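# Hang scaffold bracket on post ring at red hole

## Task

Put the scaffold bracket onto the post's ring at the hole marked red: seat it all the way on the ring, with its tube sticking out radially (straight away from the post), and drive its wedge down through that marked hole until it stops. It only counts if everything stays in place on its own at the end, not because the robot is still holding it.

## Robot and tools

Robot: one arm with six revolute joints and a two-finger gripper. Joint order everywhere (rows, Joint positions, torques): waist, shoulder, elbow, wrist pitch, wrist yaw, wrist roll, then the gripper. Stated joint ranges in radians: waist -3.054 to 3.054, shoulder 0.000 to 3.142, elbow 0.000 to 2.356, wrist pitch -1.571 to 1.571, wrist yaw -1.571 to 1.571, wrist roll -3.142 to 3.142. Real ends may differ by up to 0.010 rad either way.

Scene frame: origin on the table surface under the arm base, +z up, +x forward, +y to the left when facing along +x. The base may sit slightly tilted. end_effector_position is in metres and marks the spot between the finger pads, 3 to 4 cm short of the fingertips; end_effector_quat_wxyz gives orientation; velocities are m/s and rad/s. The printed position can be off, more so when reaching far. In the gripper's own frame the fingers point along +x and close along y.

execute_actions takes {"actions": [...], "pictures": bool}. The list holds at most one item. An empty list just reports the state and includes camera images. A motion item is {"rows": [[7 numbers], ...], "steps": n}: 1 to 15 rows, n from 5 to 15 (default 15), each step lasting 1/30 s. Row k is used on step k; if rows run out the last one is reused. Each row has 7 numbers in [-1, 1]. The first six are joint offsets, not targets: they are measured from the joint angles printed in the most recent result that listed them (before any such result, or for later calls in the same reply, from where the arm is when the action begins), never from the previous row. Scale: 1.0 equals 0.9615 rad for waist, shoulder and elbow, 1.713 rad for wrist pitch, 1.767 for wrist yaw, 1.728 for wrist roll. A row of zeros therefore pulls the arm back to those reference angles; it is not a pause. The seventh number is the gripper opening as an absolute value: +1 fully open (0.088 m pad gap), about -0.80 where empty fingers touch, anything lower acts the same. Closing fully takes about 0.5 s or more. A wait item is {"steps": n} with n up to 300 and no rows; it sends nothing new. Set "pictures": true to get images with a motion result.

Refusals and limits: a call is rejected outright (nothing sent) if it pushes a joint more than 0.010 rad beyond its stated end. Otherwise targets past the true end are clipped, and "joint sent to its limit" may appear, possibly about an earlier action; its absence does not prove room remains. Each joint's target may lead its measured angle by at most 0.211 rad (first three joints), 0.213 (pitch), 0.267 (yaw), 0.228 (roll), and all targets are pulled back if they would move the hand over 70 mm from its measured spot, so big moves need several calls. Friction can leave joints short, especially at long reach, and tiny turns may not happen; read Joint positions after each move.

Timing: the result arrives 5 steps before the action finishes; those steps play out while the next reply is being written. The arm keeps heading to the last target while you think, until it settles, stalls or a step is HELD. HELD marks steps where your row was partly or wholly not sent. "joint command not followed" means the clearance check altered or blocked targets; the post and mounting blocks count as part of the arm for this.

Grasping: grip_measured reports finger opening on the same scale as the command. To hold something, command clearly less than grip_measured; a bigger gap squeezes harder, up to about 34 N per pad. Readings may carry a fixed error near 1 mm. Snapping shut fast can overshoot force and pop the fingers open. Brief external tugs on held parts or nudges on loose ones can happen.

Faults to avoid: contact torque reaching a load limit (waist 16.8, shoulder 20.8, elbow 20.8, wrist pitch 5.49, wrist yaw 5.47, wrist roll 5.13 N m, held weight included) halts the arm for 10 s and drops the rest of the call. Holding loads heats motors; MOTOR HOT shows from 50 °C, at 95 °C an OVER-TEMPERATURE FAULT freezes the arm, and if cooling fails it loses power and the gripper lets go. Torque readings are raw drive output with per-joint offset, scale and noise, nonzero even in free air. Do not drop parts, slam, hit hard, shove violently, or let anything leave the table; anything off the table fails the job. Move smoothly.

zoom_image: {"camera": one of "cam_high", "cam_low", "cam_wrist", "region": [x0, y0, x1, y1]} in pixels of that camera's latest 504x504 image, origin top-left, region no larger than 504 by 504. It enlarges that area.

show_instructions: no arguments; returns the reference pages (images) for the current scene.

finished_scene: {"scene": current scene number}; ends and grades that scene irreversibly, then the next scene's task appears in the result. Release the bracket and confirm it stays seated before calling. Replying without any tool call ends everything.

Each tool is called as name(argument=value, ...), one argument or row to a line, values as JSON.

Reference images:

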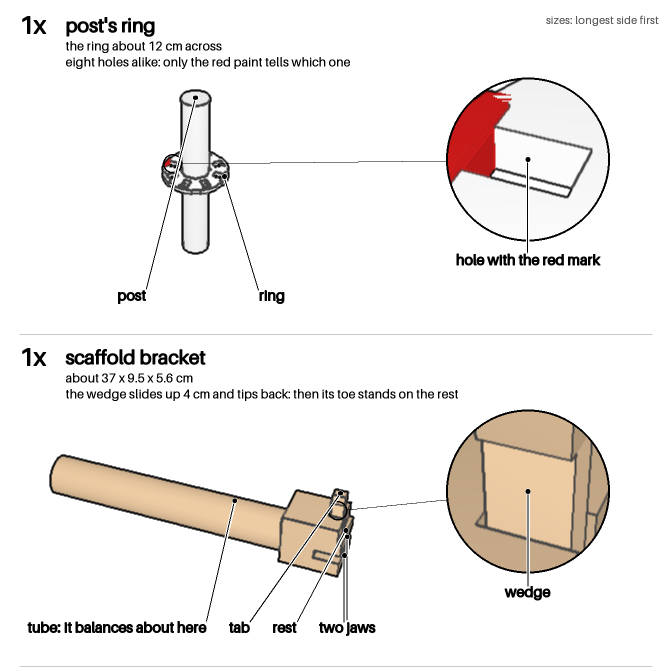

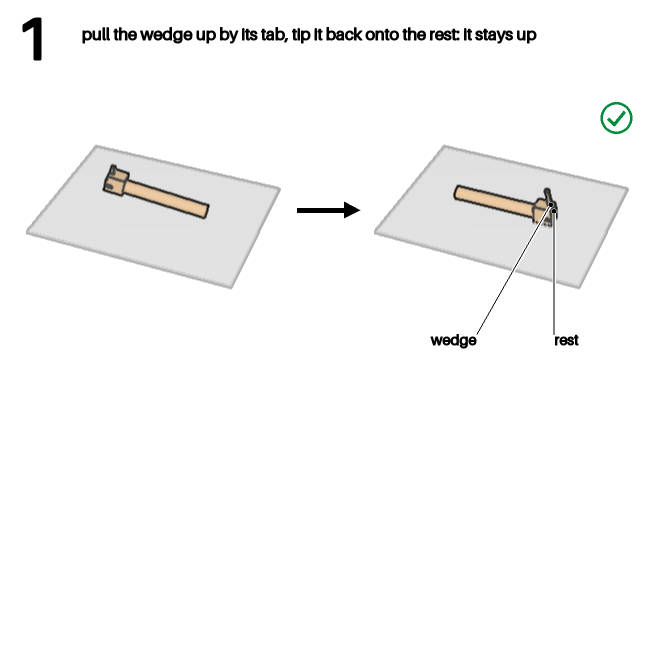

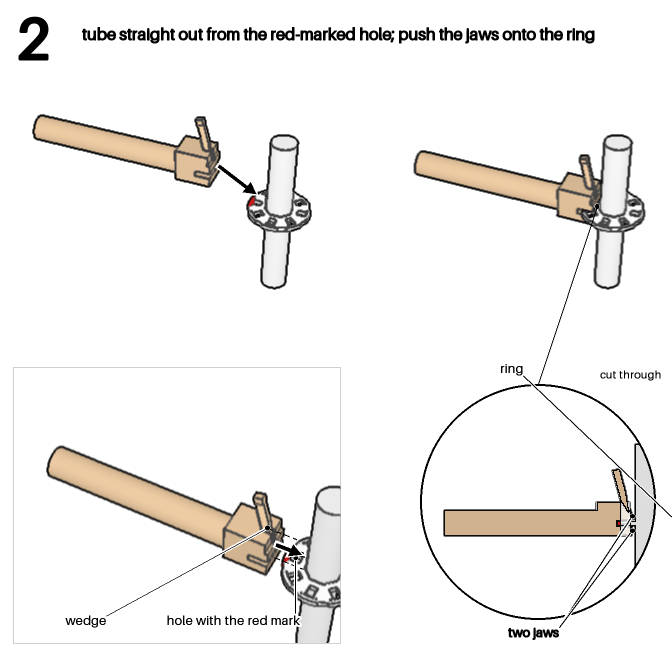

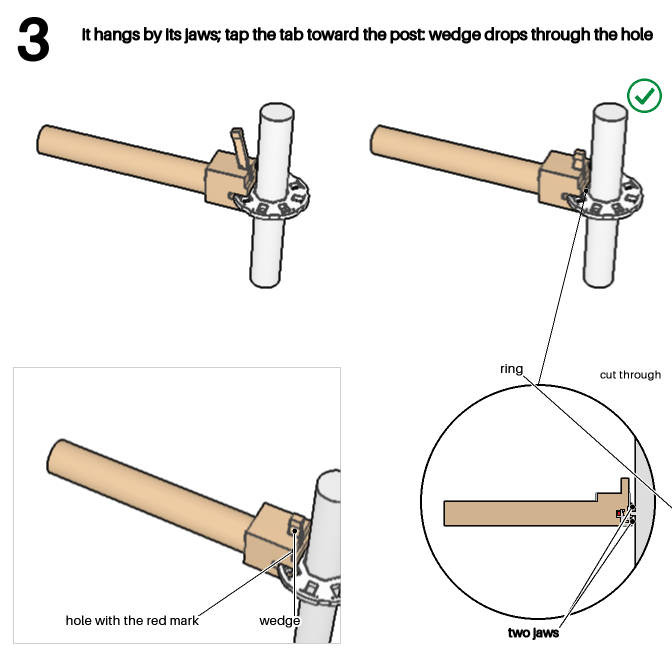

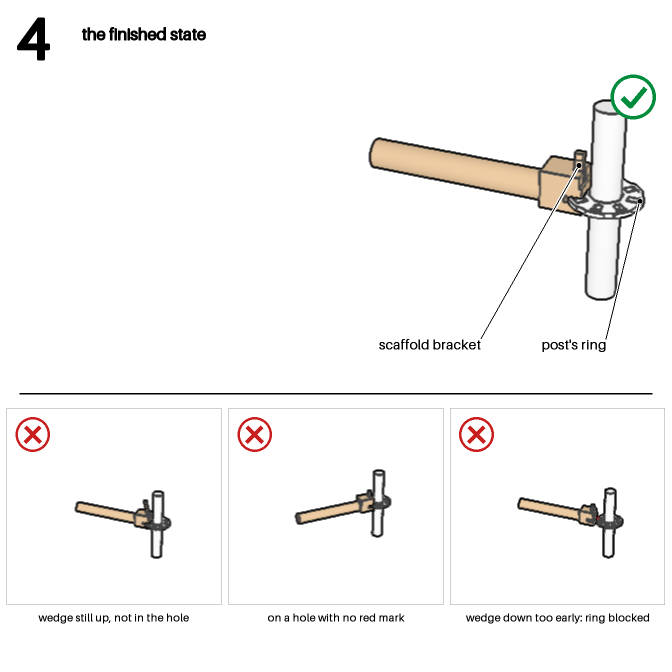

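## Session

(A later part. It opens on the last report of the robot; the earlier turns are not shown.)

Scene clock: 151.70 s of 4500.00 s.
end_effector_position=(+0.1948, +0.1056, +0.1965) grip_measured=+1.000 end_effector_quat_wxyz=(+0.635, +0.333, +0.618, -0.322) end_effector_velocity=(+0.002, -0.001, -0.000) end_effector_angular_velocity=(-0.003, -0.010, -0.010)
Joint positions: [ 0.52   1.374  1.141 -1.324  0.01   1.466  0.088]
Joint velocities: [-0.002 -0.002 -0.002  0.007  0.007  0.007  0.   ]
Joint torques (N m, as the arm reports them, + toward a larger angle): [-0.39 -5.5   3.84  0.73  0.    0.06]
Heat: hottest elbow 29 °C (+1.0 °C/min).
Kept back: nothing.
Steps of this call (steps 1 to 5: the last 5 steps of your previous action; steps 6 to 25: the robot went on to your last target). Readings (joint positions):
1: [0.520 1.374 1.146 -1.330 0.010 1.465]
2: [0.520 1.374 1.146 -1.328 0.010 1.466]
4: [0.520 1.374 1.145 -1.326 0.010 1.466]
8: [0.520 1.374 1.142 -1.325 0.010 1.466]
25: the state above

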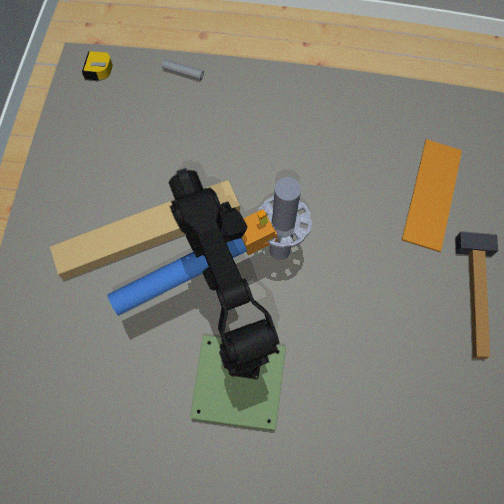

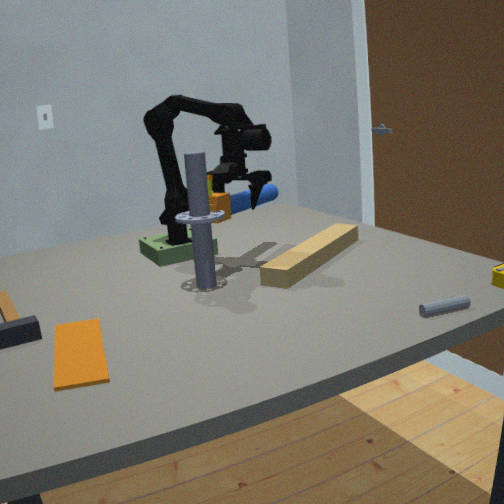

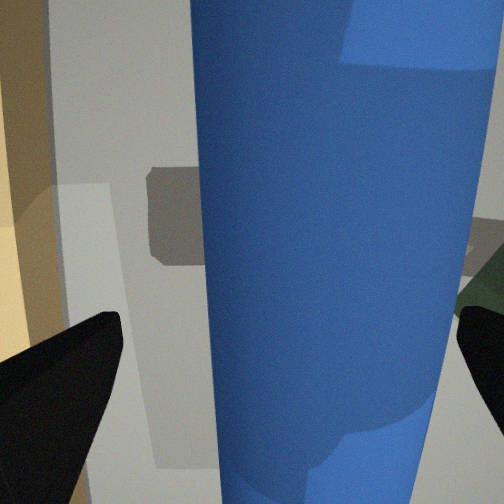

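execute_actions(
  actions=[
    {"rows": [[0, -0.025, -0.018, -0.006, 0, 0, 1]], "steps": 12},
  ],
)

execute_actions(
  actions=[
    {"rows": [[0, 0, 0, 0, 0, 0, -0.3]], "steps": 15},
  ],
)

execute_actions(
  actions=[
    {"steps": 15},
  ],
)

Scene clock: 152.30 s of 4500.00 s.
end_effector_position=(+0.1917, +0.1040, +0.1982) grip_measured=+1.000 end_effector_quat_wxyz=(+0.636, +0.334, +0.617, -0.320) end_effector_velocity=(-0.007, -0.003, +0.001) end_effector_angular_velocity=(+0.001, +0.014, -0.010)
Joint positions: [ 0.52   1.356  1.134 -1.33   0.01   1.466  0.088]
Joint velocities: [-0.002 -0.017 -0.007 -0.022 -0.007  0.007  0.   ]
Joint torques (N m, as the arm reports them, + toward a larger angle): [-0.01 -5.36  3.77  0.32  0.01 -0.02]
Heat: hottest elbow 29 °C (+1.0 °C/min).
Steps of this call (steps 1 to 11: the robot went on to your last target; steps 12 to 18: the first 7 steps of this action). Readings (joint positions):
12: [0.520 1.371 1.140 -1.324 0.010 1.466]
13: [0.520 1.368 1.137 -1.324 0.010 1.466]
15: [0.520 1.361 1.135 -1.329 0.010 1.466]
18: the state above

Scene clock: 152.80 s of 4500.00 s.
end_effector_position=(+0.1907, +0.1034, +0.1979) grip_measured=+0.233 end_effector_quat_wxyz=(+0.635, +0.333, +0.618, -0.322) end_effector_velocity=(-0.005, -0.002, -0.000) end_effector_angular_velocity=(-0.004, +0.023, +0.005)
Joint positions: [ 0.52   1.356  1.133 -1.334  0.01   1.466  0.05 ]
Joint velocities: [-0.002 -0.002 -0.002 -0.022 -0.007 -0.007  0.   ]
Joint torques (N m, as the arm reports them, + toward a larger angle): [-0.09 -4.69  4.68  0.75  0.01 -0.01]
Heat: hottest elbow 29 °C (+1.0 °C/min).
Steps of this call (steps 1 to 5: the last 5 steps of your previous action; steps 6 to 15: the first 10 steps of this action, its rows measured from where the robot was after step 5). Readings (joint positions):
5: [0.520 1.356 1.133 -1.331 0.010 1.466]
6: [0.520 1.356 1.133 -1.331 0.010 1.466]
7: [0.520 1.356 1.133 -1.331 0.010 1.466]
9: [0.520 1.356 1.133 -1.331 0.010 1.466]
13: [0.520 1.356 1.133 -1.334 0.010 1.466]
15: the state above

Scene clock: 153.30 s of 4500.00 s.
end_effector_position=(+0.1907, +0.1034, +0.1979) grip_measured=+0.234 end_effector_quat_wxyz=(+0.635, +0.333, +0.618, -0.322) end_effector_velocity=(-0.007, +0.001, -0.000) end_effector_angular_velocity=(+0.009, +0.030, -0.004)
Joint positions: [ 0.52   1.356  1.133 -1.334  0.01   1.466  0.05 ]
Joint velocities: [ 0.002 -0.002 -0.002 -0.022 -0.022  0.007 -0.   ]
Joint torques (N m, as the arm reports them, + toward a larger angle): [-0.02 -4.63  4.7   0.75  0.03 -0.01]
Heat: hottest elbow 29 °C (+1.0 °C/min).
Kept back: nothing.
Steps of this call (steps 1 to 5: the last 5 steps of your previous action; steps 6 to 15: the robot went on to your last target). Readings (joint positions):
1: [0.520 1.356 1.133 -1.334 0.010 1.466]
2: [0.520 1.356 1.133 -1.334 0.010 1.466]
4: [0.520 1.356 1.133 -1.334 0.010 1.466]
8: [0.520 1.356 1.133 -1.334 0.010 1.466]
15: the state above
The arm was judged still, so your last target was given up. Only a new action makes it travel on or press farther. Fingers that are still opening or closing keep moving.

execute_actions(
  actions=[
    {"rows": [[-0.02, 0, 0.03, 0, 0, -0.01, -0.3],[-0.03, 0, 0.03, 0, 0, -0.016, -0.3],[-0.04, 0, 0.03, 0, 0, -0.022, -0.3],[-0.05, 0, 0.03, 0, 0, -0.027, -0.3],[-0.06, 0, 0.03, 0, 0, -0.032, -0.3]], "steps": 12},
  ],
)

execute_actions(
  actions=[
    {"steps": 10},
  ],
  pictures=true,
)

zoom_image(
  camera="cam_low",
  region=[165, 160, 265, 240],
)

zoom_image(
  camera="cam_high",
  region=[220, 170, 320, 270],
)

Scene clock: 154.07 s of 4500.00 s.
end_effector_position=(+0.1908, +0.1027, +0.2004) grip_measured=+0.234 end_effector_quat_wxyz=(+0.627, +0.337, +0.628, -0.314) end_effector_velocity=(-0.003, -0.003, +0.001) end_effector_angular_velocity=(+0.063, +0.049, +0.051)
Joint positions: [ 0.494  1.356  1.143 -1.345 -0.022  1.434  0.05 ]
Joint velocities: [-0.061 -0.002  0.002 -0.022 -0.081 -0.11  -0.001]
Joint torques (N m, as the arm reports them, + toward a larger angle): [-2.5  -4.59  6.33  1.34  1.44 -0.43]
Heat: hottest elbow 29 °C (+1.0 °C/min).
Steps of this call (steps 1 to 16: nothing new was sent; steps 17 to 23: the first 7 steps of this action). Readings (joint positions):
17: [0.519 1.356 1.134 -1.334 0.009 1.465]
18: [0.516 1.356 1.136 -1.336 0.005 1.462]
20: [0.506 1.356 1.140 -1.341 -0.007 1.450]
23: the state above

Scene clock: 154.40 s of 4500.00 s.
end_effector_position=(+0.1905, +0.1022, +0.2004) grip_measured=+0.233 end_effector_quat_wxyz=(+0.626, +0.336, +0.631, -0.312) end_effector_velocity=(-0.005, +0.000, +0.001) end_effector_angular_velocity=(+0.012, +0.024, +0.020)
Joint positions: [ 0.489  1.356  1.143 -1.347 -0.028  1.424  0.05 ]
Joint velocities: [-0.002 -0.002  0.002 -0.022 -0.022 -0.022 -0.   ]
Joint torques (N m, as the arm reports them, + toward a larger angle): [-2.75 -4.61  6.42  1.44  1.59 -0.42]
Heat: hottest elbow 29 °C (+1.0 °C/min).
Kept back: nothing.
Steps of this call (steps 1 to 5: the last 5 steps of your previous action; steps 6 to 10: the robot went on to your last target). Readings (joint positions):
1: [0.493 1.356 1.143 -1.345 -0.024 1.431]
2: [0.492 1.356 1.143 -1.346 -0.025 1.429]
4: [0.490 1.356 1.143 -1.347 -0.027 1.426]
8: [0.490 1.356 1.143 -1.347 -0.028 1.425]
10: the state above

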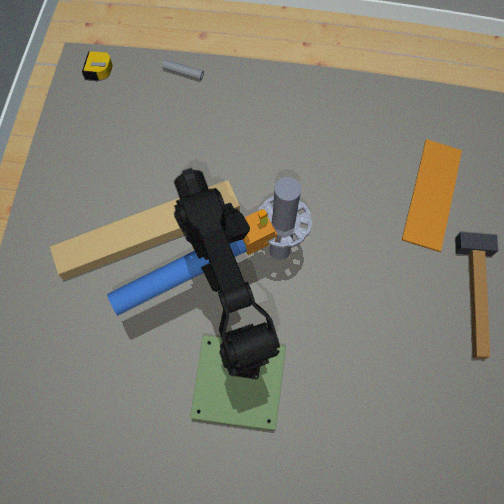

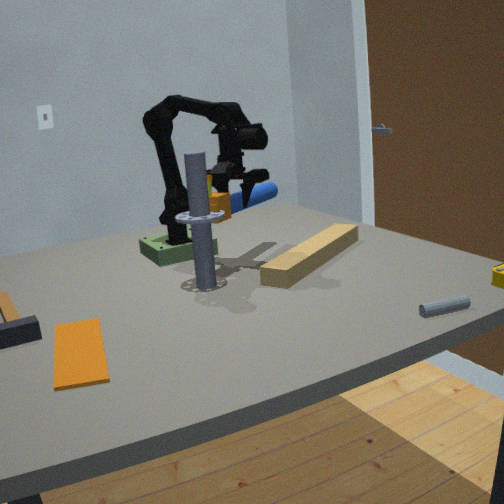

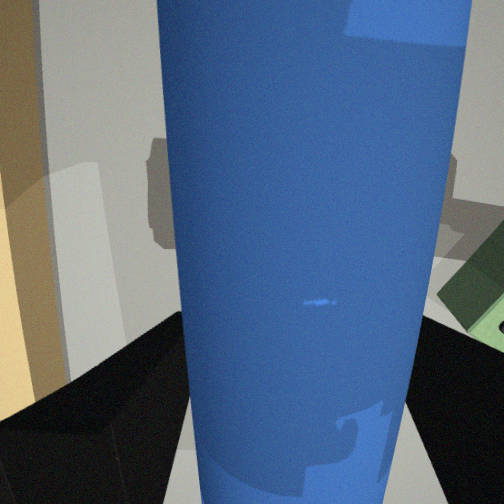

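Region (165, 160, 265, 240) of cam_low's 504x504 image, scaled by 5.040, with more detail than that image has; it fills the top 403 rows of this view, and the rest is white.

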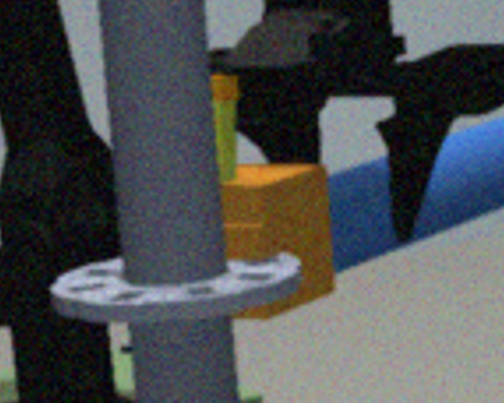

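Region (220, 170, 320, 270) of cam_high's 504x504 image, scaled by 5.040, with more detail than that image has.

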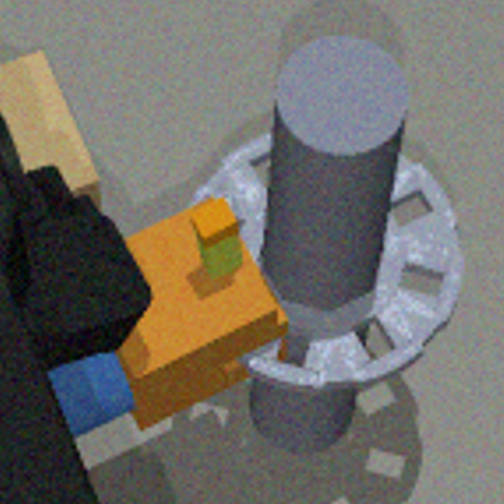

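execute_actions(
  actions=[
    {"rows": [[0.03, -0.01, 0.03, 0.01, 0.02, 0.02, -0.3]], "steps": 12},
  ],
)

execute_actions(
  actions=[
    {"steps": 10},
  ],
  pictures=true,
)

zoom_image(
  camera="cam_low",
  region=[165, 160, 265, 240],
)

Scene clock: 155.40 s of 4500.00 s.
end_effector_position=(+0.1931, +0.1047, +0.2018) grip_measured=+0.233 end_effector_quat_wxyz=(+0.634, +0.339, +0.619, -0.315) end_effector_velocity=(+0.006, +0.001, +0.006) end_effector_angular_velocity=(-0.016, -0.045, -0.021)
Joint positions: [ 0.511  1.356  1.148 -1.336 -0.003  1.456  0.05 ]
Joint velocities: [ 0.017 -0.002  0.022  0.007  0.037  0.037 -0.   ]
Joint torques (N m, as the arm reports them, + toward a larger angle): [ 0.41 -5.79  6.67  0.95  0.41 -0.06]
Heat: hottest elbow 29 °C (+1.0 °C/min).
Steps of this call (steps 1 to 23: the robot went on to your last target; steps 24 to 30: the first 7 steps of this action). Readings (joint positions):
24: [0.492 1.356 1.143 -1.346 -0.025 1.427]
25: [0.499 1.356 1.143 -1.343 -0.017 1.437]
27: [0.507 1.356 1.144 -1.338 -0.007 1.448]
30: the state above

Scene clock: 155.73 s of 4500.00 s.
end_effector_position=(+0.1933, +0.1050, +0.2020) grip_measured=+0.233 end_effector_quat_wxyz=(+0.635, +0.340, +0.618, -0.315) end_effector_velocity=(-0.004, -0.000, -0.001) end_effector_angular_velocity=(+0.001, +0.014, -0.005)
Joint positions: [ 0.512  1.356  1.149 -1.335 -0.002  1.458  0.05 ]
Joint velocities: [ 0.002 -0.002 -0.007 -0.007 -0.007  0.007 -0.   ]
Joint torques (N m, as the arm reports them, + toward a larger angle): [ 0.49 -5.83  6.78  0.96  0.34 -0.03]
Heat: hottest elbow 29 °C (+1.0 °C/min).
Kept back: nothing.
Steps of this call (steps 1 to 5: the last 5 steps of your previous action; steps 6 to 10: the robot went on to your last target). Readings (joint positions):
1: [0.511 1.356 1.149 -1.336 -0.003 1.457]
2: [0.511 1.356 1.149 -1.336 -0.002 1.457]
4: [0.512 1.356 1.149 -1.336 -0.002 1.457]
8: [0.512 1.356 1.149 -1.335 -0.002 1.458]
10: the state above

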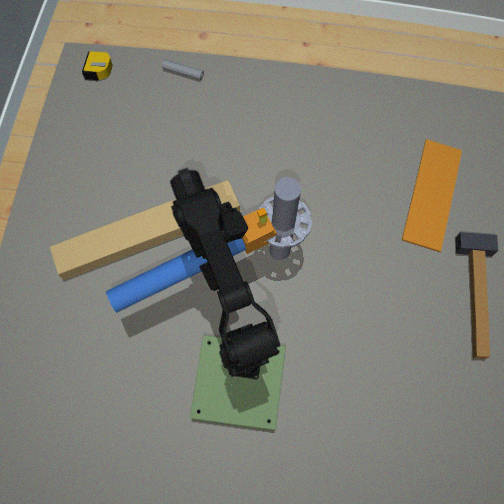

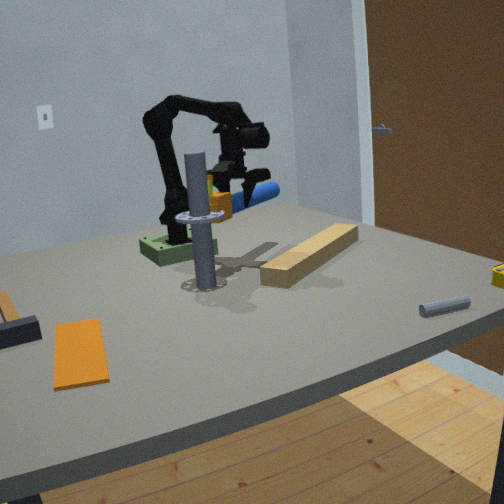

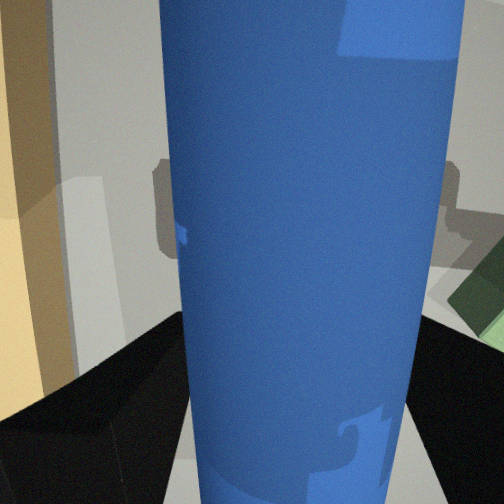

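Region (165, 160, 265, 240) of cam_low's 504x504 image, scaled by 5.040, with more detail than that image has; it fills the top 403 rows of this view, and the rest is white.

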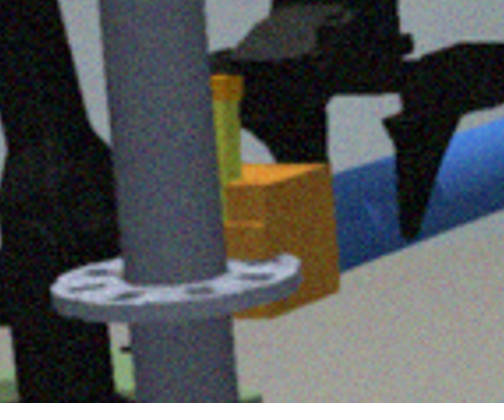

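execute_actions(
  actions=[
    {"rows": [[0.006, 0, -0.015, 0, 0, 0, 1]], "steps": 15},
  ],
)

execute_actions(
  actions=[
    {"rows": [[0.0, 0.01, 0.44, -0.1, 0, 0, 1]], "steps": 15},
  ],
)

execute_actions(
  actions=[
    {"steps": 12},
  ],
)

execute_actions(
  actions=[
    {"rows": [[0.0, 0.0, 0.02, 0, 0.2, -1.0, -1]], "steps": 15},
  ],
)

execute_actions(
  actions=[
    {"steps": 20},
  ],
)

Scene clock: 157.33 s of 4500.00 s.
end_effector_position=(+0.1925, +0.1050, +0.2008) grip_measured=+0.864 end_effector_quat_wxyz=(+0.635, +0.338, +0.619, -0.316) end_effector_velocity=(-0.000, +0.003, -0.001) end_effector_angular_velocity=(+0.020, +0.008, +0.006)
Joint positions: [ 0.515  1.356  1.144 -1.334 -0.     1.459  0.081]
Joint velocities: [-0.002  0.002 -0.002  0.007 -0.022 -0.007  0.175]
Joint torques (N m, as the arm reports them, + toward a larger angle): [ 0.23 -4.68  3.9   0.48 -0.04 -0.02]
Heat: hottest elbow 29 °C (+1.0 °C/min).
Steps of this call (steps 1 to 15: the robot went on to your last target; steps 16 to 38: nothing new was sent; steps 39 to 48: the first 10 steps of this action). Readings (joint positions):
39: [0.514 1.356 1.149 -1.335 -0.001 1.460]
40: [0.514 1.356 1.147 -1.334 -0.000 1.460]
42: [0.515 1.356 1.145 -1.334 -0.000 1.459]
46: [0.515 1.356 1.144 -1.334 -0.000 1.459]
48: the state above

Scene clock: 157.83 s of 4500.00 s.
end_effector_position=(+0.2168, +0.1183, +0.3048) grip_measured=+1.000 end_effector_quat_wxyz=(+0.675, +0.403, +0.567, -0.245) end_effector_velocity=(-0.002, -0.003, +0.089) end_effector_angular_velocity=(+0.098, -0.200, +0.003)
Joint positions: [ 0.515  1.359  1.542 -1.495  0.     1.459  0.088]
Joint velocities: [-0.002 -0.051  0.295 -0.125  0.007 -0.007  0.   ]
Joint torques (N m, as the arm reports them, + toward a larger angle): [-0.02 -3.35  4.41  0.78 -0.01 -0.02]
Heat: hottest elbow 29 °C (+1.0 °C/min).
Steps of this call (steps 1 to 5: the last 5 steps of your previous action; steps 6 to 15: the first 10 steps of this action, its rows measured from where the robot was after step 5). Readings (joint positions):
5: [0.515 1.356 1.143 -1.334 0.000 1.459]
6: [0.515 1.360 1.170 -1.371 0.000 1.459]
7: [0.515 1.370 1.214 -1.423 0.000 1.459]
9: [0.515 1.372 1.319 -1.453 0.000 1.459]
13: [0.515 1.366 1.508 -1.482 0.000 1.459]
15: the state above

Scene clock: 158.23 s of 4500.00 s.
end_effector_position=(+0.2171, +0.1185, +0.3092) grip_measured=+1.000 end_effector_quat_wxyz=(+0.677, +0.405, +0.565, -0.242) end_effector_velocity=(-0.001, -0.002, +0.001) end_effector_angular_velocity=(-0.013, -0.004, +0.017)
Joint positions: [ 0.515  1.36   1.558 -1.502  0.     1.459  0.088]
Joint velocities: [-0.002 -0.002  0.002 -0.007  0.007 -0.022  0.   ]
Joint torques (N m, as the arm reports them, + toward a larger angle): [-0.07 -3.81  5.2   0.78 -0.01 -0.03]
Heat: hottest elbow 29 °C (+1.0 °C/min).
Kept back: nothing.
Steps of this call (steps 1 to 5: the last 5 steps of your previous action; steps 6 to 12: the robot went on to your last target). Readings (joint positions):
1: [0.515 1.359 1.549 -1.498 0.000 1.459]
2: [0.515 1.359 1.552 -1.498 0.000 1.459]
4: [0.515 1.360 1.554 -1.500 0.000 1.459]
8: [0.515 1.360 1.557 -1.501 0.000 1.459]
12: the state above

Scene clock: 158.57 s of 4500.00 s.
end_effector_position=(+0.2394, +0.0746, +0.3207) grip_measured=-0.154 end_effector_quat_wxyz=(+0.828, +0.113, +0.523, -0.168) end_effector_velocity=(+0.005, -0.024, +0.005) end_effector_angular_velocity=(-0.871, +0.247, +1.611)
Joint positions: [ 0.516  1.36   1.571 -1.503  0.335  0.859  0.031]
Joint velocities: [-0.007  0.002 -0.002 -0.022  0.154 -1.839 -0.175]
Joint torques (N m, as the arm reports them, + toward a larger angle): [-0.09 -4.57  5.24  1.13  0.38 -0.07]
Heat: hottest elbow 29 °C (+1.0 °C/min).
Steps of this call (steps 1 to 10: the first 10 steps of this action). Readings (joint positions):
1: [0.518 1.360 1.560 -1.503 0.048 1.411]
2: [0.519 1.360 1.562 -1.503 0.127 1.347]
4: [0.517 1.360 1.566 -1.503 0.238 1.225]
8: [0.516 1.360 1.571 -1.503 0.321 0.981]
10: the state above

Scene clock: 159.23 s of 4500.00 s.
end_effector_position=(+0.2402, +0.0725, +0.3214) grip_measured=-0.785 end_effector_quat_wxyz=(+0.767, -0.335, +0.533, +0.120) end_effector_velocity=(-0.005, -0.001, -0.002) end_effector_angular_velocity=(-0.172, +0.095, +0.380)
Joint positions: [ 0.516  1.36   1.571 -1.503  0.35  -0.227  0.001]
Joint velocities: [ 0.002 -0.002 -0.002 -0.022 -0.007 -0.418 -0.   ]
Joint torques (N m, as the arm reports them, + toward a larger angle): [-0.06 -4.62  5.3   1.15  0.31 -0.07]
Heat: hottest elbow 29 °C (+1.0 °C/min).
Kept back: nothing.
Steps of this call (steps 1 to 5: the last 5 steps of your previous action; steps 6 to 20: the robot went on to your last target). Readings (joint positions):
1: [0.516 1.360 1.571 -1.503 0.339 0.798]
2: [0.516 1.360 1.571 -1.503 0.343 0.737]
4: [0.516 1.360 1.571 -1.503 0.346 0.615]
8: [0.516 1.360 1.571 -1.503 0.349 0.370]
20: the state above

execute_actions(
  actions=[
    {"rows": [[0.0, 0.0, 0.01, 0, 0, -1.0, -1]], "steps": 15},
  ],
)

execute_actions(
  actions=[
    {"steps": 22},
  ],
)

execute_actions(
  actions=[
    {"rows": [[-0.29, 0.0, 0.0, 0, 0, -0.165, -1]], "steps": 15},
  ],
)

execute_actions(
  actions=[
    {"steps": 10},
  ],
  pictures=true,
)

zoom_image(
  camera="cam_low",
  region=[160, 130, 290, 230],
)

Scene clock: 159.80 s of 4500.00 s.
end_effector_position=(+0.2405, +0.0726, +0.3220) grip_measured=-0.785 end_effector_quat_wxyz=(+0.624, -0.559, +0.468, +0.281) end_effector_velocity=(-0.005, -0.002, -0.002) end_effector_angular_velocity=(-0.747, +0.340, +1.652)
Joint positions: [ 0.516  1.36   1.573 -1.503  0.351 -0.864  0.001]
Joint velocities: [-0.002 -0.002 -0.002 -0.022 -0.007 -1.839 -0.   ]
Joint torques (N m, as the arm reports them, + toward a larger angle): [-0.06 -4.57  5.38  1.06  0.12 -0.07]
Heat: hottest elbow 29 °C (+1.0 °C/min).
Steps of this call (steps 1 to 7: the robot went on to your last target; steps 8 to 17: the first 10 steps of this action). Readings (joint positions):
8: [0.516 1.360 1.571 -1.503 0.350 -0.313]
9: [0.516 1.360 1.571 -1.503 0.351 -0.376]
11: [0.516 1.360 1.572 -1.503 0.351 -0.498]
15: [0.516 1.360 1.573 -1.503 0.351 -0.742]
17: the state above

Scene clock: 160.53 s of 4500.00 s.
end_effector_position=(+0.2405, +0.0727, +0.3221) grip_measured=-0.785 end_effector_quat_wxyz=(-0.252, +0.799, -0.259, -0.480) end_effector_velocity=(-0.002, -0.001, -0.001) end_effector_angular_velocity=(-0.077, +0.044, +0.177)
Joint positions: [ 0.516  1.36   1.573 -1.502  0.35  -1.936  0.001]
Joint velocities: [-0.002 -0.002 -0.002 -0.007 -0.007 -0.198 -0.   ]
Joint torques (N m, as the arm reports them, + toward a larger angle): [-0.04 -4.43  5.22  0.97  0.14 -0.06]
Heat: hottest elbow 29 °C (+1.0 °C/min).
Kept back: nothing.
Steps of this call (steps 1 to 5: the last 5 steps of your previous action; steps 6 to 22: the robot went on to your last target). Readings (joint positions):
1: [0.516 1.360 1.573 -1.503 0.351 -0.925]
2: [0.516 1.360 1.573 -1.503 0.351 -0.986]
4: [0.516 1.360 1.573 -1.503 0.351 -1.108]
8: [0.516 1.360 1.573 -1.503 0.351 -1.352]
22: the state above

Scene clock: 160.87 s of 4500.00 s.
end_effector_position=(+0.2516, +0.0052, +0.3221) grip_measured=-0.785 end_effector_quat_wxyz=(-0.209, +0.793, -0.300, -0.488) end_effector_velocity=(-0.002, -0.018, -0.001) end_effector_angular_velocity=(-0.037, +0.043, +0.043)
Joint positions: [ 0.248  1.36   1.573 -1.501  0.352 -2.207  0.001]
Joint velocities: [-0.071 -0.002 -0.002 -0.007 -0.007 -0.125 -0.   ]
Joint torques (N m, as the arm reports them, + toward a larger angle): [-0.27 -4.51  4.53  0.9   0.04 -0.1 ]
Heat: hottest elbow 29 °C (+1.0 °C/min).
Steps of this call (steps 1 to 10: the first 10 steps of this action). Readings (joint positions):
1: [0.495 1.360 1.573 -1.502 0.339 -1.987]
2: [0.442 1.360 1.573 -1.502 0.340 -2.050]
4: [0.332 1.360 1.573 -1.502 0.351 -2.132]
8: [0.255 1.360 1.573 -1.501 0.352 -2.196]
10: the state above

Scene clock: 161.20 s of 4500.00 s.
end_effector_position=(+0.2517, +0.0033, +0.3221) grip_measured=-0.785 end_effector_quat_wxyz=(-0.207, +0.793, -0.300, -0.488) end_effector_velocity=(-0.002, -0.001, -0.001) end_effector_angular_velocity=(+0.003, +0.011, +0.001)
Joint positions: [ 0.24   1.36   1.573 -1.501  0.352 -2.218  0.001]
Joint velocities: [-0.007 -0.002 -0.002 -0.007 -0.007 -0.007  0.   ]
Joint torques (N m, as the arm reports them, + toward a larger angle): [-0.36 -4.5   4.56  0.93  0.05 -0.08]
Heat: hottest elbow 29 °C (+1.0 °C/min).
Kept back: nothing.
Steps of this call (steps 1 to 5: the last 5 steps of your previous action; steps 6 to 10: the robot went on to your last target). Readings (joint positions):
1: [0.245 1.360 1.573 -1.501 0.352 -2.210]
2: [0.244 1.360 1.573 -1.501 0.352 -2.213]
4: [0.242 1.360 1.573 -1.501 0.352 -2.216]
8: [0.240 1.360 1.573 -1.501 0.352 -2.218]
10: the state above

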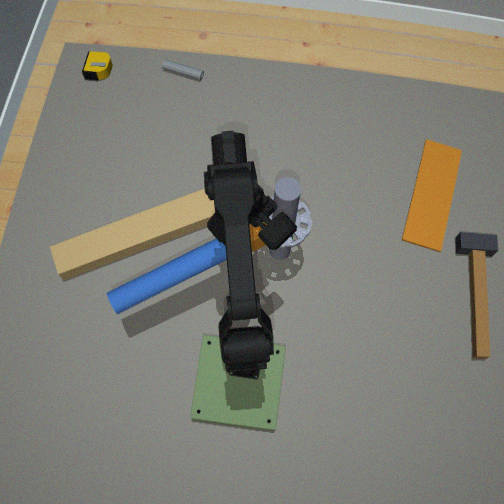

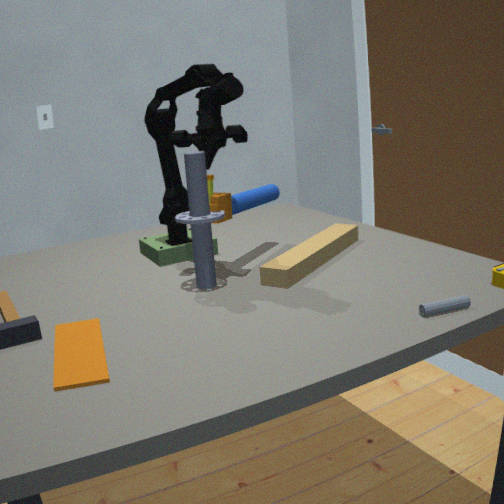

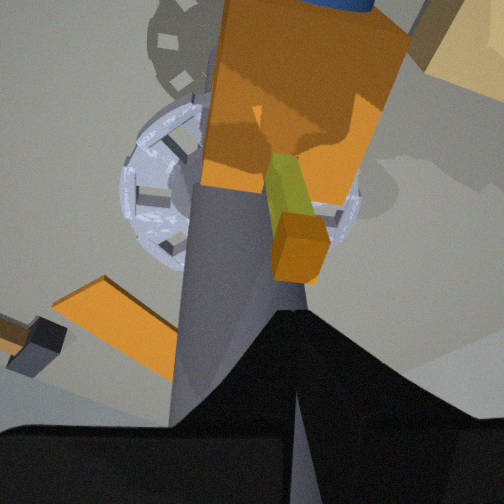

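Region (160, 130, 290, 230) of cam_low's 504x504 image, scaled by 3.877, with more detail than that image has; it fills the top 388 rows of this view, and the rest is white.

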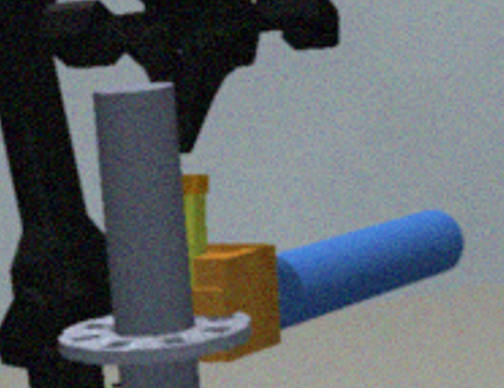

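execute_actions(
  actions=[
    {"rows": [[0, 0.008, -0.014, 0, 0, 0, -1],[0, 0.016, -0.028, 0, 0, 0, -1],[0, 0.024, -0.042, 0, 0, 0, -1],[0, 0.032, -0.056, 0, 0, 0, -1],[0, 0.04, -0.07, 0, 0, 0, -1],[0, 0.048, -0.084, 0, 0, 0, -1],[0, 0.056, -0.098, 0, 0, 0, -1],[0, 0.064, -0.112, 0, 0, 0, -1],[0, 0.072, -0.126, 0, 0, 0, -1],[0, 0.08, -0.14, 0, 0, 0, -1]], "steps": 15},
  ],
)

execute_actions(
  actions=[
    {"steps": 10},
  ],
  pictures=true,
)

zoom_image(
  camera="cam_low",
  region=[160, 130, 290, 230],
)

Scene clock: 162.13 s of 4500.00 s.
end_effector_position=(+0.2520, +0.0015, +0.3037) grip_measured=-0.785 end_effector_quat_wxyz=(-0.186, +0.780, -0.314, -0.507) end_effector_velocity=(+0.002, +0.002, -0.026) end_effector_angular_velocity=(-0.037, +0.042, +0.032)
Joint positions: [ 0.242  1.381  1.521 -1.493  0.368 -2.218  0.001]
Joint velocities: [ 0.017 -0.002 -0.11   0.066  0.022 -0.022 -0.   ]
Joint torques (N m, as the arm reports them, + toward a larger angle): [-0.3   1.34 -1.3   0.23 -0.57 -0.02]
Heat: hottest elbow 29 °C (+1.0 °C/min).
Steps of this call (steps 1 to 18: the robot went on to your last target; steps 19 to 28: the first 10 steps of this action). Readings (joint positions):
19: [0.240 1.360 1.573 -1.501 0.352 -2.219]
20: [0.240 1.360 1.571 -1.501 0.352 -2.219]
22: [0.240 1.363 1.559 -1.501 0.352 -2.219]
26: [0.241 1.381 1.528 -1.497 0.368 -2.218]
28: the state above

Scene clock: 162.47 s of 4500.00 s.
end_effector_position=(+0.2522, +0.0017, +0.3025) grip_measured=-0.785 end_effector_quat_wxyz=(-0.183, +0.781, -0.315, -0.507) end_effector_velocity=(-0.006, -0.003, +0.000) end_effector_angular_velocity=(-0.013, +0.017, +0.003)
Joint positions: [ 0.245  1.381  1.515 -1.49   0.374 -2.218  0.001]
Joint velocities: [-0.002 -0.007 -0.002 -0.022  0.007 -0.007 -0.   ]
Joint torques (N m, as the arm reports them, + toward a larger angle): [-0.63  1.94 -2.43  0.06 -0.76 -0.03]
Heat: hottest elbow 29 °C (+1.0 °C/min).
Kept back: nothing.
Steps of this call (steps 1 to 5: the last 5 steps of your previous action; steps 6 to 10: the robot went on to your last target). Readings (joint positions):
1: [0.243 1.381 1.519 -1.492 0.370 -2.218]
2: [0.244 1.381 1.518 -1.491 0.371 -2.218]
4: [0.244 1.381 1.516 -1.490 0.373 -2.218]
8: [0.245 1.381 1.515 -1.490 0.374 -2.218]
10: the state above

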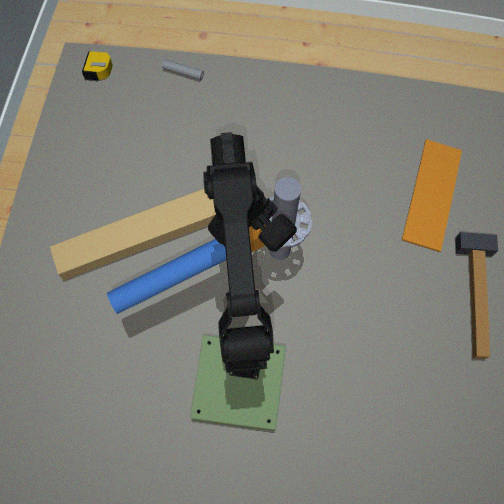

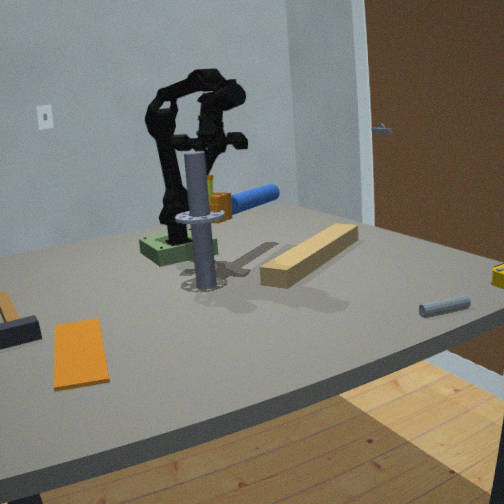

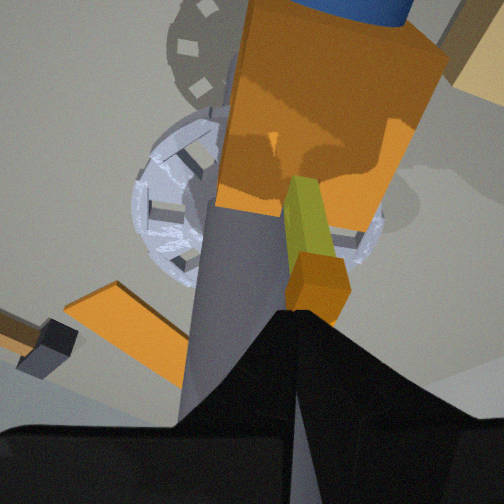

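Region (160, 130, 290, 230) of cam_low's 504x504 image, scaled by 3.877, with more detail than that image has; it fills the top 388 rows of this view, and the rest is white.

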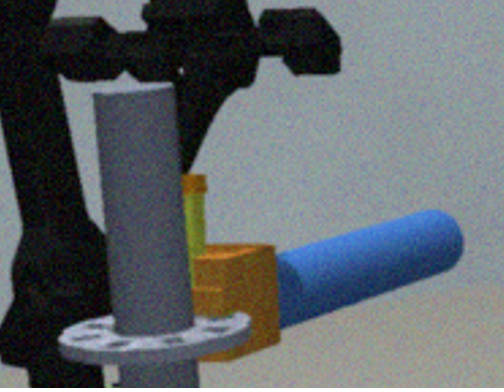

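execute_actions(
  actions=[
    {"rows": [[0.0, -0.06, 0.2, 0, -0.1, 0.5, -1]], "steps": 15},
  ],
)

execute_actions(
  actions=[
    {"rows": [[0.0, 0.1, 0.2, 0, -0.1, 1.0, -1]], "steps": 15},
  ],
)

execute_actions(
  actions=[
    {"steps": 20},
  ],
)

Scene clock: 165.03 s of 4500.00 s.
end_effector_position=(+0.2524, +0.0258, +0.3640) grip_measured=-0.785 end_effector_quat_wxyz=(-0.509, +0.694, -0.345, -0.374) end_effector_velocity=(-0.003, +0.011, +0.018) end_effector_angular_velocity=(+0.970, -0.229, -1.567)
Joint positions: [ 0.244  1.321  1.7   -1.488  0.207 -1.618  0.001]
Joint velocities: [-0.002 -0.012  0.061 -0.007 -0.081  1.839 -0.   ]
Joint torques (N m, as the arm reports them, + toward a larger angle): [ 0.12 -3.44  4.55  1.17 -0.15  0.06]
Heat: hottest elbow 29 °C (+0.0 °C/min).
Steps of this call (steps 1 to 15: the robot went on to your last target; steps 16 to 67: nothing new was sent; steps 68 to 77: the first 10 steps of this action). Readings (joint positions):
68: [0.243 1.372 1.542 -1.504 0.347 -2.171]
69: [0.241 1.372 1.571 -1.505 0.289 -2.107]
71: [0.244 1.364 1.630 -1.489 0.243 -1.984]
75: [0.244 1.326 1.691 -1.488 0.212 -1.740]
77: the state above

Scene clock: 165.53 s of 4500.00 s.
end_effector_position=(+0.2727, +0.0565, +0.3958) grip_measured=-0.785 end_effector_quat_wxyz=(+0.780, -0.399, +0.403, +0.263) end_effector_velocity=(+0.006, +0.012, +0.007) end_effector_angular_velocity=(+1.027, +0.161, -1.481)
Joint positions: [ 0.243  1.406  1.881 -1.485  0.035 -0.805  0.001]
Joint velocities: [ 0.002  0.037  0.056 -0.007 -0.066  1.81   0.   ]
Joint torques (N m, as the arm reports them, + toward a larger angle): [ 0.01 -3.51  4.83  1.33 -0.25  0.08]
Heat: hottest elbow 29 °C (+0.0 °C/min).
Steps of this call (steps 1 to 5: the last 5 steps of your previous action; steps 6 to 15: the first 10 steps of this action, its rows measured from where the robot was after step 5). Readings (joint positions):
5: [0.244 1.321 1.700 -1.489 0.202 -1.409]
6: [0.242 1.335 1.727 -1.507 0.169 -1.356]
7: [0.242 1.356 1.771 -1.502 0.123 -1.294]
9: [0.243 1.388 1.838 -1.477 0.076 -1.171]
13: [0.243 1.403 1.875 -1.485 0.042 -0.927]
15: the state above

Scene clock: 166.20 s of 4500.00 s.
end_effector_position=(+0.2736, +0.0578, +0.3961) grip_measured=-0.785 end_effector_quat_wxyz=(+0.874, +0.061, +0.482, +0.021) end_effector_velocity=(-0.002, -0.002, -0.001) end_effector_angular_velocity=(+0.216, +0.045, -0.357)
Joint positions: [ 0.243  1.41   1.886 -1.486  0.029  0.277  0.001]
Joint velocities: [-0.002 -0.002 -0.002 -0.007  0.007  0.418 -0.   ]
Joint torques (N m, as the arm reports them, + toward a larger angle): [ 0.02 -3.74  4.98  1.35 -0.21  0.06]
Heat: hottest elbow 29 °C (+0.0 °C/min).
Kept back: nothing.
Steps of this call (steps 1 to 5: the last 5 steps of your previous action; steps 6 to 20: the robot went on to your last target). Readings (joint positions):
1: [0.243 1.407 1.882 -1.485 0.034 -0.744]
2: [0.243 1.408 1.883 -1.485 0.032 -0.683]
4: [0.243 1.409 1.884 -1.485 0.030 -0.561]
8: [0.243 1.410 1.885 -1.485 0.029 -0.317]
20: the state above

execute_actions(
  actions=[
    {"rows": [[-0.09, 0.4, 0.15, -0.043, -0.016, 1.0, -1]], "steps": 15},
  ],
)

execute_actions(
  actions=[
    {"steps": 20},
  ],
)

execute_actions(
  actions=[
    {"rows": [[0, 0.095, -0.1, 0, 0, 0.37, -1]], "steps": 15},
  ],
)

execute_actions(
  actions=[
    {"steps": 12},
  ],
  pictures=true,
)

Scene clock: 166.90 s of 4500.00 s.
end_effector_position=(+0.3489, +0.0465, +0.3182) grip_measured=-0.785 end_effector_quat_wxyz=(+0.738, +0.295, +0.565, -0.221) end_effector_velocity=(+0.045, +0.001, +0.005) end_effector_angular_velocity=(+0.392, -0.072, -1.771)
Joint positions: [ 0.166  1.788  2.026 -1.556  0.035  0.898  0.001]
Joint velocities: [ 0.032  0.129  0.164  0.037  0.11   1.839 -0.   ]
Joint torques (N m, as the arm reports them, + toward a larger angle): [-1.12 -9.23  3.77  0.88 -1.61  0.49]
Heat: hottest elbow 29 °C (+0.0 °C/min).
Steps of this call (steps 1 to 11: the robot went on to your last target; steps 12 to 21: the first 10 steps of this action). Readings (joint positions):
12: [0.235 1.439 1.911 -1.515 0.018 0.365]
13: [0.216 1.476 1.953 -1.531 0.013 0.428]
15: [0.183 1.564 2.007 -1.528 0.013 0.550]
19: [0.163 1.742 2.020 -1.547 0.007 0.790]
21: the state above

Scene clock: 167.57 s of 4500.00 s.
end_effector_position=(+0.3487, +0.0484, +0.3197) grip_measured=-0.785 end_effector_quat_wxyz=(+0.475, +0.638, +0.380, -0.472) end_effector_velocity=(-0.005, -0.001, -0.001) end_effector_angular_velocity=(+0.103, +0.036, -0.360)
Joint positions: [ 0.159  1.787  2.03  -1.556  0.005  1.969  0.001]
Joint velocities: [-0.002 -0.002 -0.002 -0.022 -0.007  0.374 -0.   ]
Joint torques (N m, as the arm reports them, + toward a larger angle): [-0.34 -6.96  4.51  0.77 -0.17  0.07]
Heat: hottest elbow 29 °C (+0.0 °C/min).
Kept back: nothing.
Steps of this call (steps 1 to 5: the last 5 steps of your previous action; steps 6 to 20: the robot went on to your last target). Readings (joint positions):
1: [0.165 1.788 2.028 -1.555 0.017 0.964]
2: [0.164 1.784 2.029 -1.556 0.006 1.028]
4: [0.162 1.782 2.030 -1.556 0.005 1.150]
8: [0.159 1.787 2.030 -1.556 0.005 1.394]
20: the state above

Scene clock: 167.90 s of 4500.00 s.
end_effector_position=(+0.3514, +0.0521, +0.2639) grip_measured=-0.785 end_effector_quat_wxyz=(+0.271, +0.686, +0.257, -0.625) end_effector_velocity=(-0.015, -0.016, -0.011) end_effector_angular_velocity=(+0.071, +0.103, -0.909)
Joint positions: [ 0.167  1.88   1.94  -1.554  0.002  2.525  0.001]
Joint velocities: [-0.042 -0.002 -0.042 -0.051 -0.007  0.872 -0.   ]
Joint torques (N m, as the arm reports them, + toward a larger angle): [-0.48 -9.08  4.4   0.47  0.05  0.06]
Heat: hottest elbow 29 °C (+0.0 °C/min).
Steps of this call (steps 1 to 10: the first 10 steps of this action). Readings (joint positions):
1: [0.159 1.795 2.021 -1.555 0.004 2.021]
2: [0.159 1.800 2.007 -1.556 0.004 2.084]
4: [0.159 1.825 1.979 -1.557 0.004 2.206]
8: [0.168 1.877 1.946 -1.551 0.004 2.447]
10: the state above

Scene clock: 168.30 s of 4500.00 s.
end_effector_position=(+0.3522, +0.0521, +0.2639) grip_measured=-0.785 end_effector_quat_wxyz=(+0.245, +0.697, +0.233, -0.633) end_effector_velocity=(+0.001, +0.000, +0.000) end_effector_angular_velocity=(+0.009, -0.006, -0.009)
Joint positions: [ 0.166  1.88   1.939 -1.55   0.002  2.601  0.001]
Joint velocities: [-0.002 -0.002 -0.002  0.007 -0.007  0.007  0.   ]
Joint torques (N m, as the arm reports them, + toward a larger angle): [-0.81 -8.92  4.04  0.11  0.06  0.23]
Heat: hottest elbow 29 °C (+0.0 °C/min).
Kept back: nothing.
Steps of this call (steps 1 to 5: the last 5 steps of your previous action; steps 6 to 12: the robot went on to your last target). Readings (joint positions):
1: [0.166 1.880 1.939 -1.555 0.002 2.548]
2: [0.166 1.880 1.939 -1.551 0.002 2.562]
4: [0.166 1.880 1.939 -1.550 0.002 2.582]
8: [0.166 1.880 1.939 -1.550 0.002 2.597]
12: the state above

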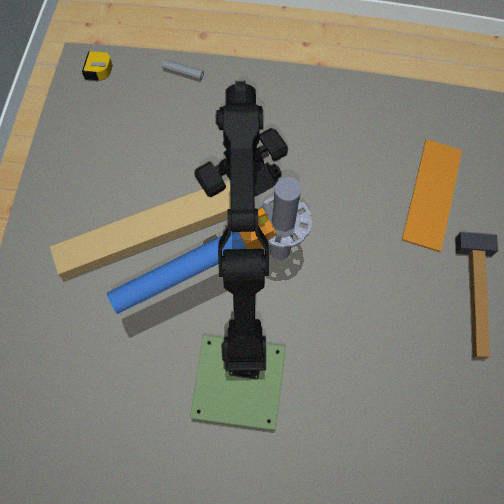

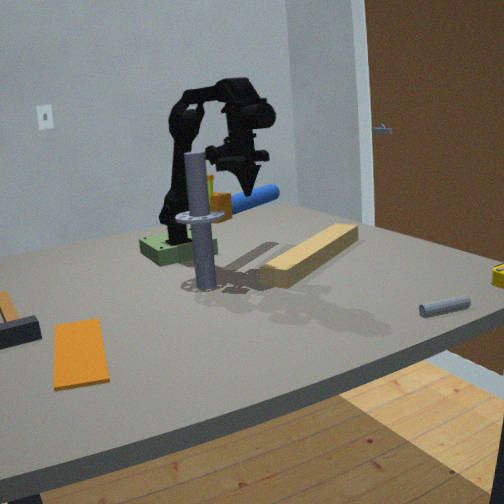

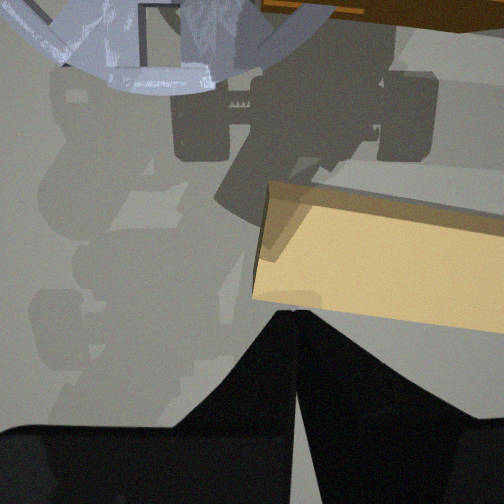

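execute_actions(
  actions=[
    {"rows": [[0.03, -0.1, 0.1, 0.03, 0, -0.5, -1]], "steps": 12},
  ],
)

execute_actions(
  actions=[
    {"rows": [[0.0, -0.4, -0.15, 0.0, 0, -1.0, -1]], "steps": 15},
  ],
)

execute_actions(
  actions=[
    {"steps": 20},
  ],
)

execute_actions(
  actions=[
    {"rows": [[-0.83, -0.2, -0.3, 0.05, -0.28, -0.6, -1]], "steps": 15},
  ],
)

execute_actions(
  actions=[
    {"steps": 20},
  ],
)

Scene clock: 169.57 s of 4500.00 s.
end_effector_position=(+0.3574, +0.0622, +0.3198) grip_measured=-0.785 end_effector_quat_wxyz=(+0.414, +0.692, +0.332, -0.489) end_effector_velocity=(-0.028, +0.009, +0.192) end_effector_angular_velocity=(-0.434, -0.735, +1.788)
Joint positions: [ 0.192  1.792  2.025 -1.507  0.002  2.19   0.001]
Joint velocities: [ 0.037 -0.354  0.227  0.066 -0.007 -1.839 -0.   ]
Joint torques (N m, as the arm reports them, + toward a larger angle): [ 0.02 -5.99  3.94  1.2   0.01 -0.11]
Heat: hottest elbow 29 °C (+0.0 °C/min).
Steps of this call (steps 1 to 30: the robot went on to your last target; step 31: nothing new was sent; steps 32 to 38: the first 7 steps of this action). Readings (joint positions):
32: [0.168 1.872 1.948 -1.550 0.002 2.557]
33: [0.172 1.865 1.960 -1.536 0.002 2.495]
35: [0.182 1.839 1.991 -1.513 0.002 2.373]
38: the state above

Scene clock: 170.07 s of 4500.00 s.
end_effector_position=(+0.2686, +0.0465, +0.4065) grip_measured=-0.785 end_effector_quat_wxyz=(+0.731, +0.495, +0.418, -0.215) end_effector_velocity=(-0.125, -0.020, +0.132) end_effector_angular_velocity=(-0.916, -0.692, +1.525)
Joint positions: [ 0.193  1.392  1.911 -1.501  0.002  1.281  0.001]
Joint velocities: [-0.002 -0.501  0.012  0.007 -0.022 -1.839 -0.   ]
Joint torques (N m, as the arm reports them, + toward a larger angle): [-0.07  0.85  2.57  1.48 -0.02 -0.13]
Heat: hottest elbow 29 °C (+0.0 °C/min).
Steps of this call (steps 1 to 5: the last 5 steps of your previous action; steps 6 to 15: the first 10 steps of this action, its rows measured from where the robot was after step 5). Readings (joint positions):
5: [0.193 1.778 2.036 -1.503 0.002 1.889]
6: [0.193 1.753 2.012 -1.484 0.002 1.828]
7: [0.193 1.719 1.971 -1.487 0.002 1.767]
9: [0.193 1.631 1.917 -1.509 0.002 1.645]
13: [0.193 1.445 1.908 -1.501 0.002 1.403]
15: the state above

Scene clock: 170.73 s of 4500.00 s.
end_effector_position=(+0.2688, +0.0465, +0.4022) grip_measured=-0.785 end_effector_quat_wxyz=(+0.878, +0.048, +0.476, +0.029) end_effector_velocity=(-0.003, -0.000, +0.002) end_effector_angular_velocity=(-0.229, -0.043, +0.361)
Joint positions: [ 0.193  1.393  1.898 -1.501  0.002  0.201  0.001]
Joint velocities: [-0.002 -0.007  0.002 -0.007 -0.007 -0.432 -0.   ]
Joint torques (N m, as the arm reports them, + toward a larger angle): [ 0.02 -4.39  3.71  1.49 -0.08 -0.08]
Heat: hottest elbow 29 °C (+0.0 °C/min).
Kept back: nothing.
Steps of this call (steps 1 to 5: the last 5 steps of your previous action; steps 6 to 20: the robot went on to your last target). Readings (joint positions):
1: [0.193 1.380 1.911 -1.501 0.002 1.220]
2: [0.193 1.377 1.911 -1.501 0.002 1.159]
4: [0.193 1.383 1.907 -1.501 0.002 1.037]
8: [0.193 1.393 1.898 -1.501 0.002 0.793]
20: the state above

Scene clock: 171.07 s of 4500.00 s.
end_effector_position=(+0.2399, -0.0225, +0.3849) grip_measured=-0.785 end_effector_quat_wxyz=(+0.899, +0.014, +0.417, +0.132) end_effector_velocity=(-0.030, -0.370, -0.031) end_effector_angular_velocity=(-0.825, -0.410, -0.161)
Joint positions: [-0.345  1.211  1.63  -1.421 -0.461 -0.403  0.001]
Joint velocities: [-1.687 -0.002 -0.159  0.022 -0.3   -1.824 -0.   ]
Joint torques (N m, as the arm reports them, + toward a larger angle): [-0.32 -4.17  3.72  1.66 -0.58 -0.09]
Heat: hottest elbow 29 °C (+0.0 °C/min).
Steps of this call (steps 1 to 10: the first 10 steps of this action). Readings (joint positions):
1: [0.166 1.366 1.864 -1.468 -0.060 0.147]
2: [0.112 1.331 1.806 -1.447 -0.135 0.085]
4: [-0.008 1.263 1.708 -1.450 -0.271 -0.036]
8: [-0.233 1.213 1.642 -1.424 -0.434 -0.281]
10: the state above

Scene clock: 171.73 s of 4500.00 s.
end_effector_position=(+0.2272, -0.0795, +0.3841) grip_measured=-0.785 end_effector_quat_wxyz=(+0.905, -0.120, +0.392, +0.114) end_effector_velocity=(-0.002, +0.002, +0.000) end_effector_angular_velocity=(-0.018, -0.006, +0.029)
Joint positions: [-0.602  1.205  1.618 -1.418 -0.489 -0.832  0.001]
Joint velocities: [-0.002 -0.007 -0.002 -0.007 -0.007 -0.037 -0.   ]
Joint torques (N m, as the arm reports them, + toward a larger angle): [-0.34 -3.73  3.65  1.63 -0.6  -0.05]
Heat: hottest elbow 29 °C (+0.0 °C/min).
Kept back: nothing.
Steps of this call (steps 1 to 5: the last 5 steps of your previous action; steps 6 to 20: the robot went on to your last target). Readings (joint positions):
1: [-0.401 1.211 1.626 -1.419 -0.469 -0.463]
2: [-0.456 1.211 1.623 -1.419 -0.474 -0.524]
4: [-0.538 1.211 1.619 -1.418 -0.478 -0.646]
8: [-0.588 1.207 1.618 -1.418 -0.486 -0.784]
20: the state above


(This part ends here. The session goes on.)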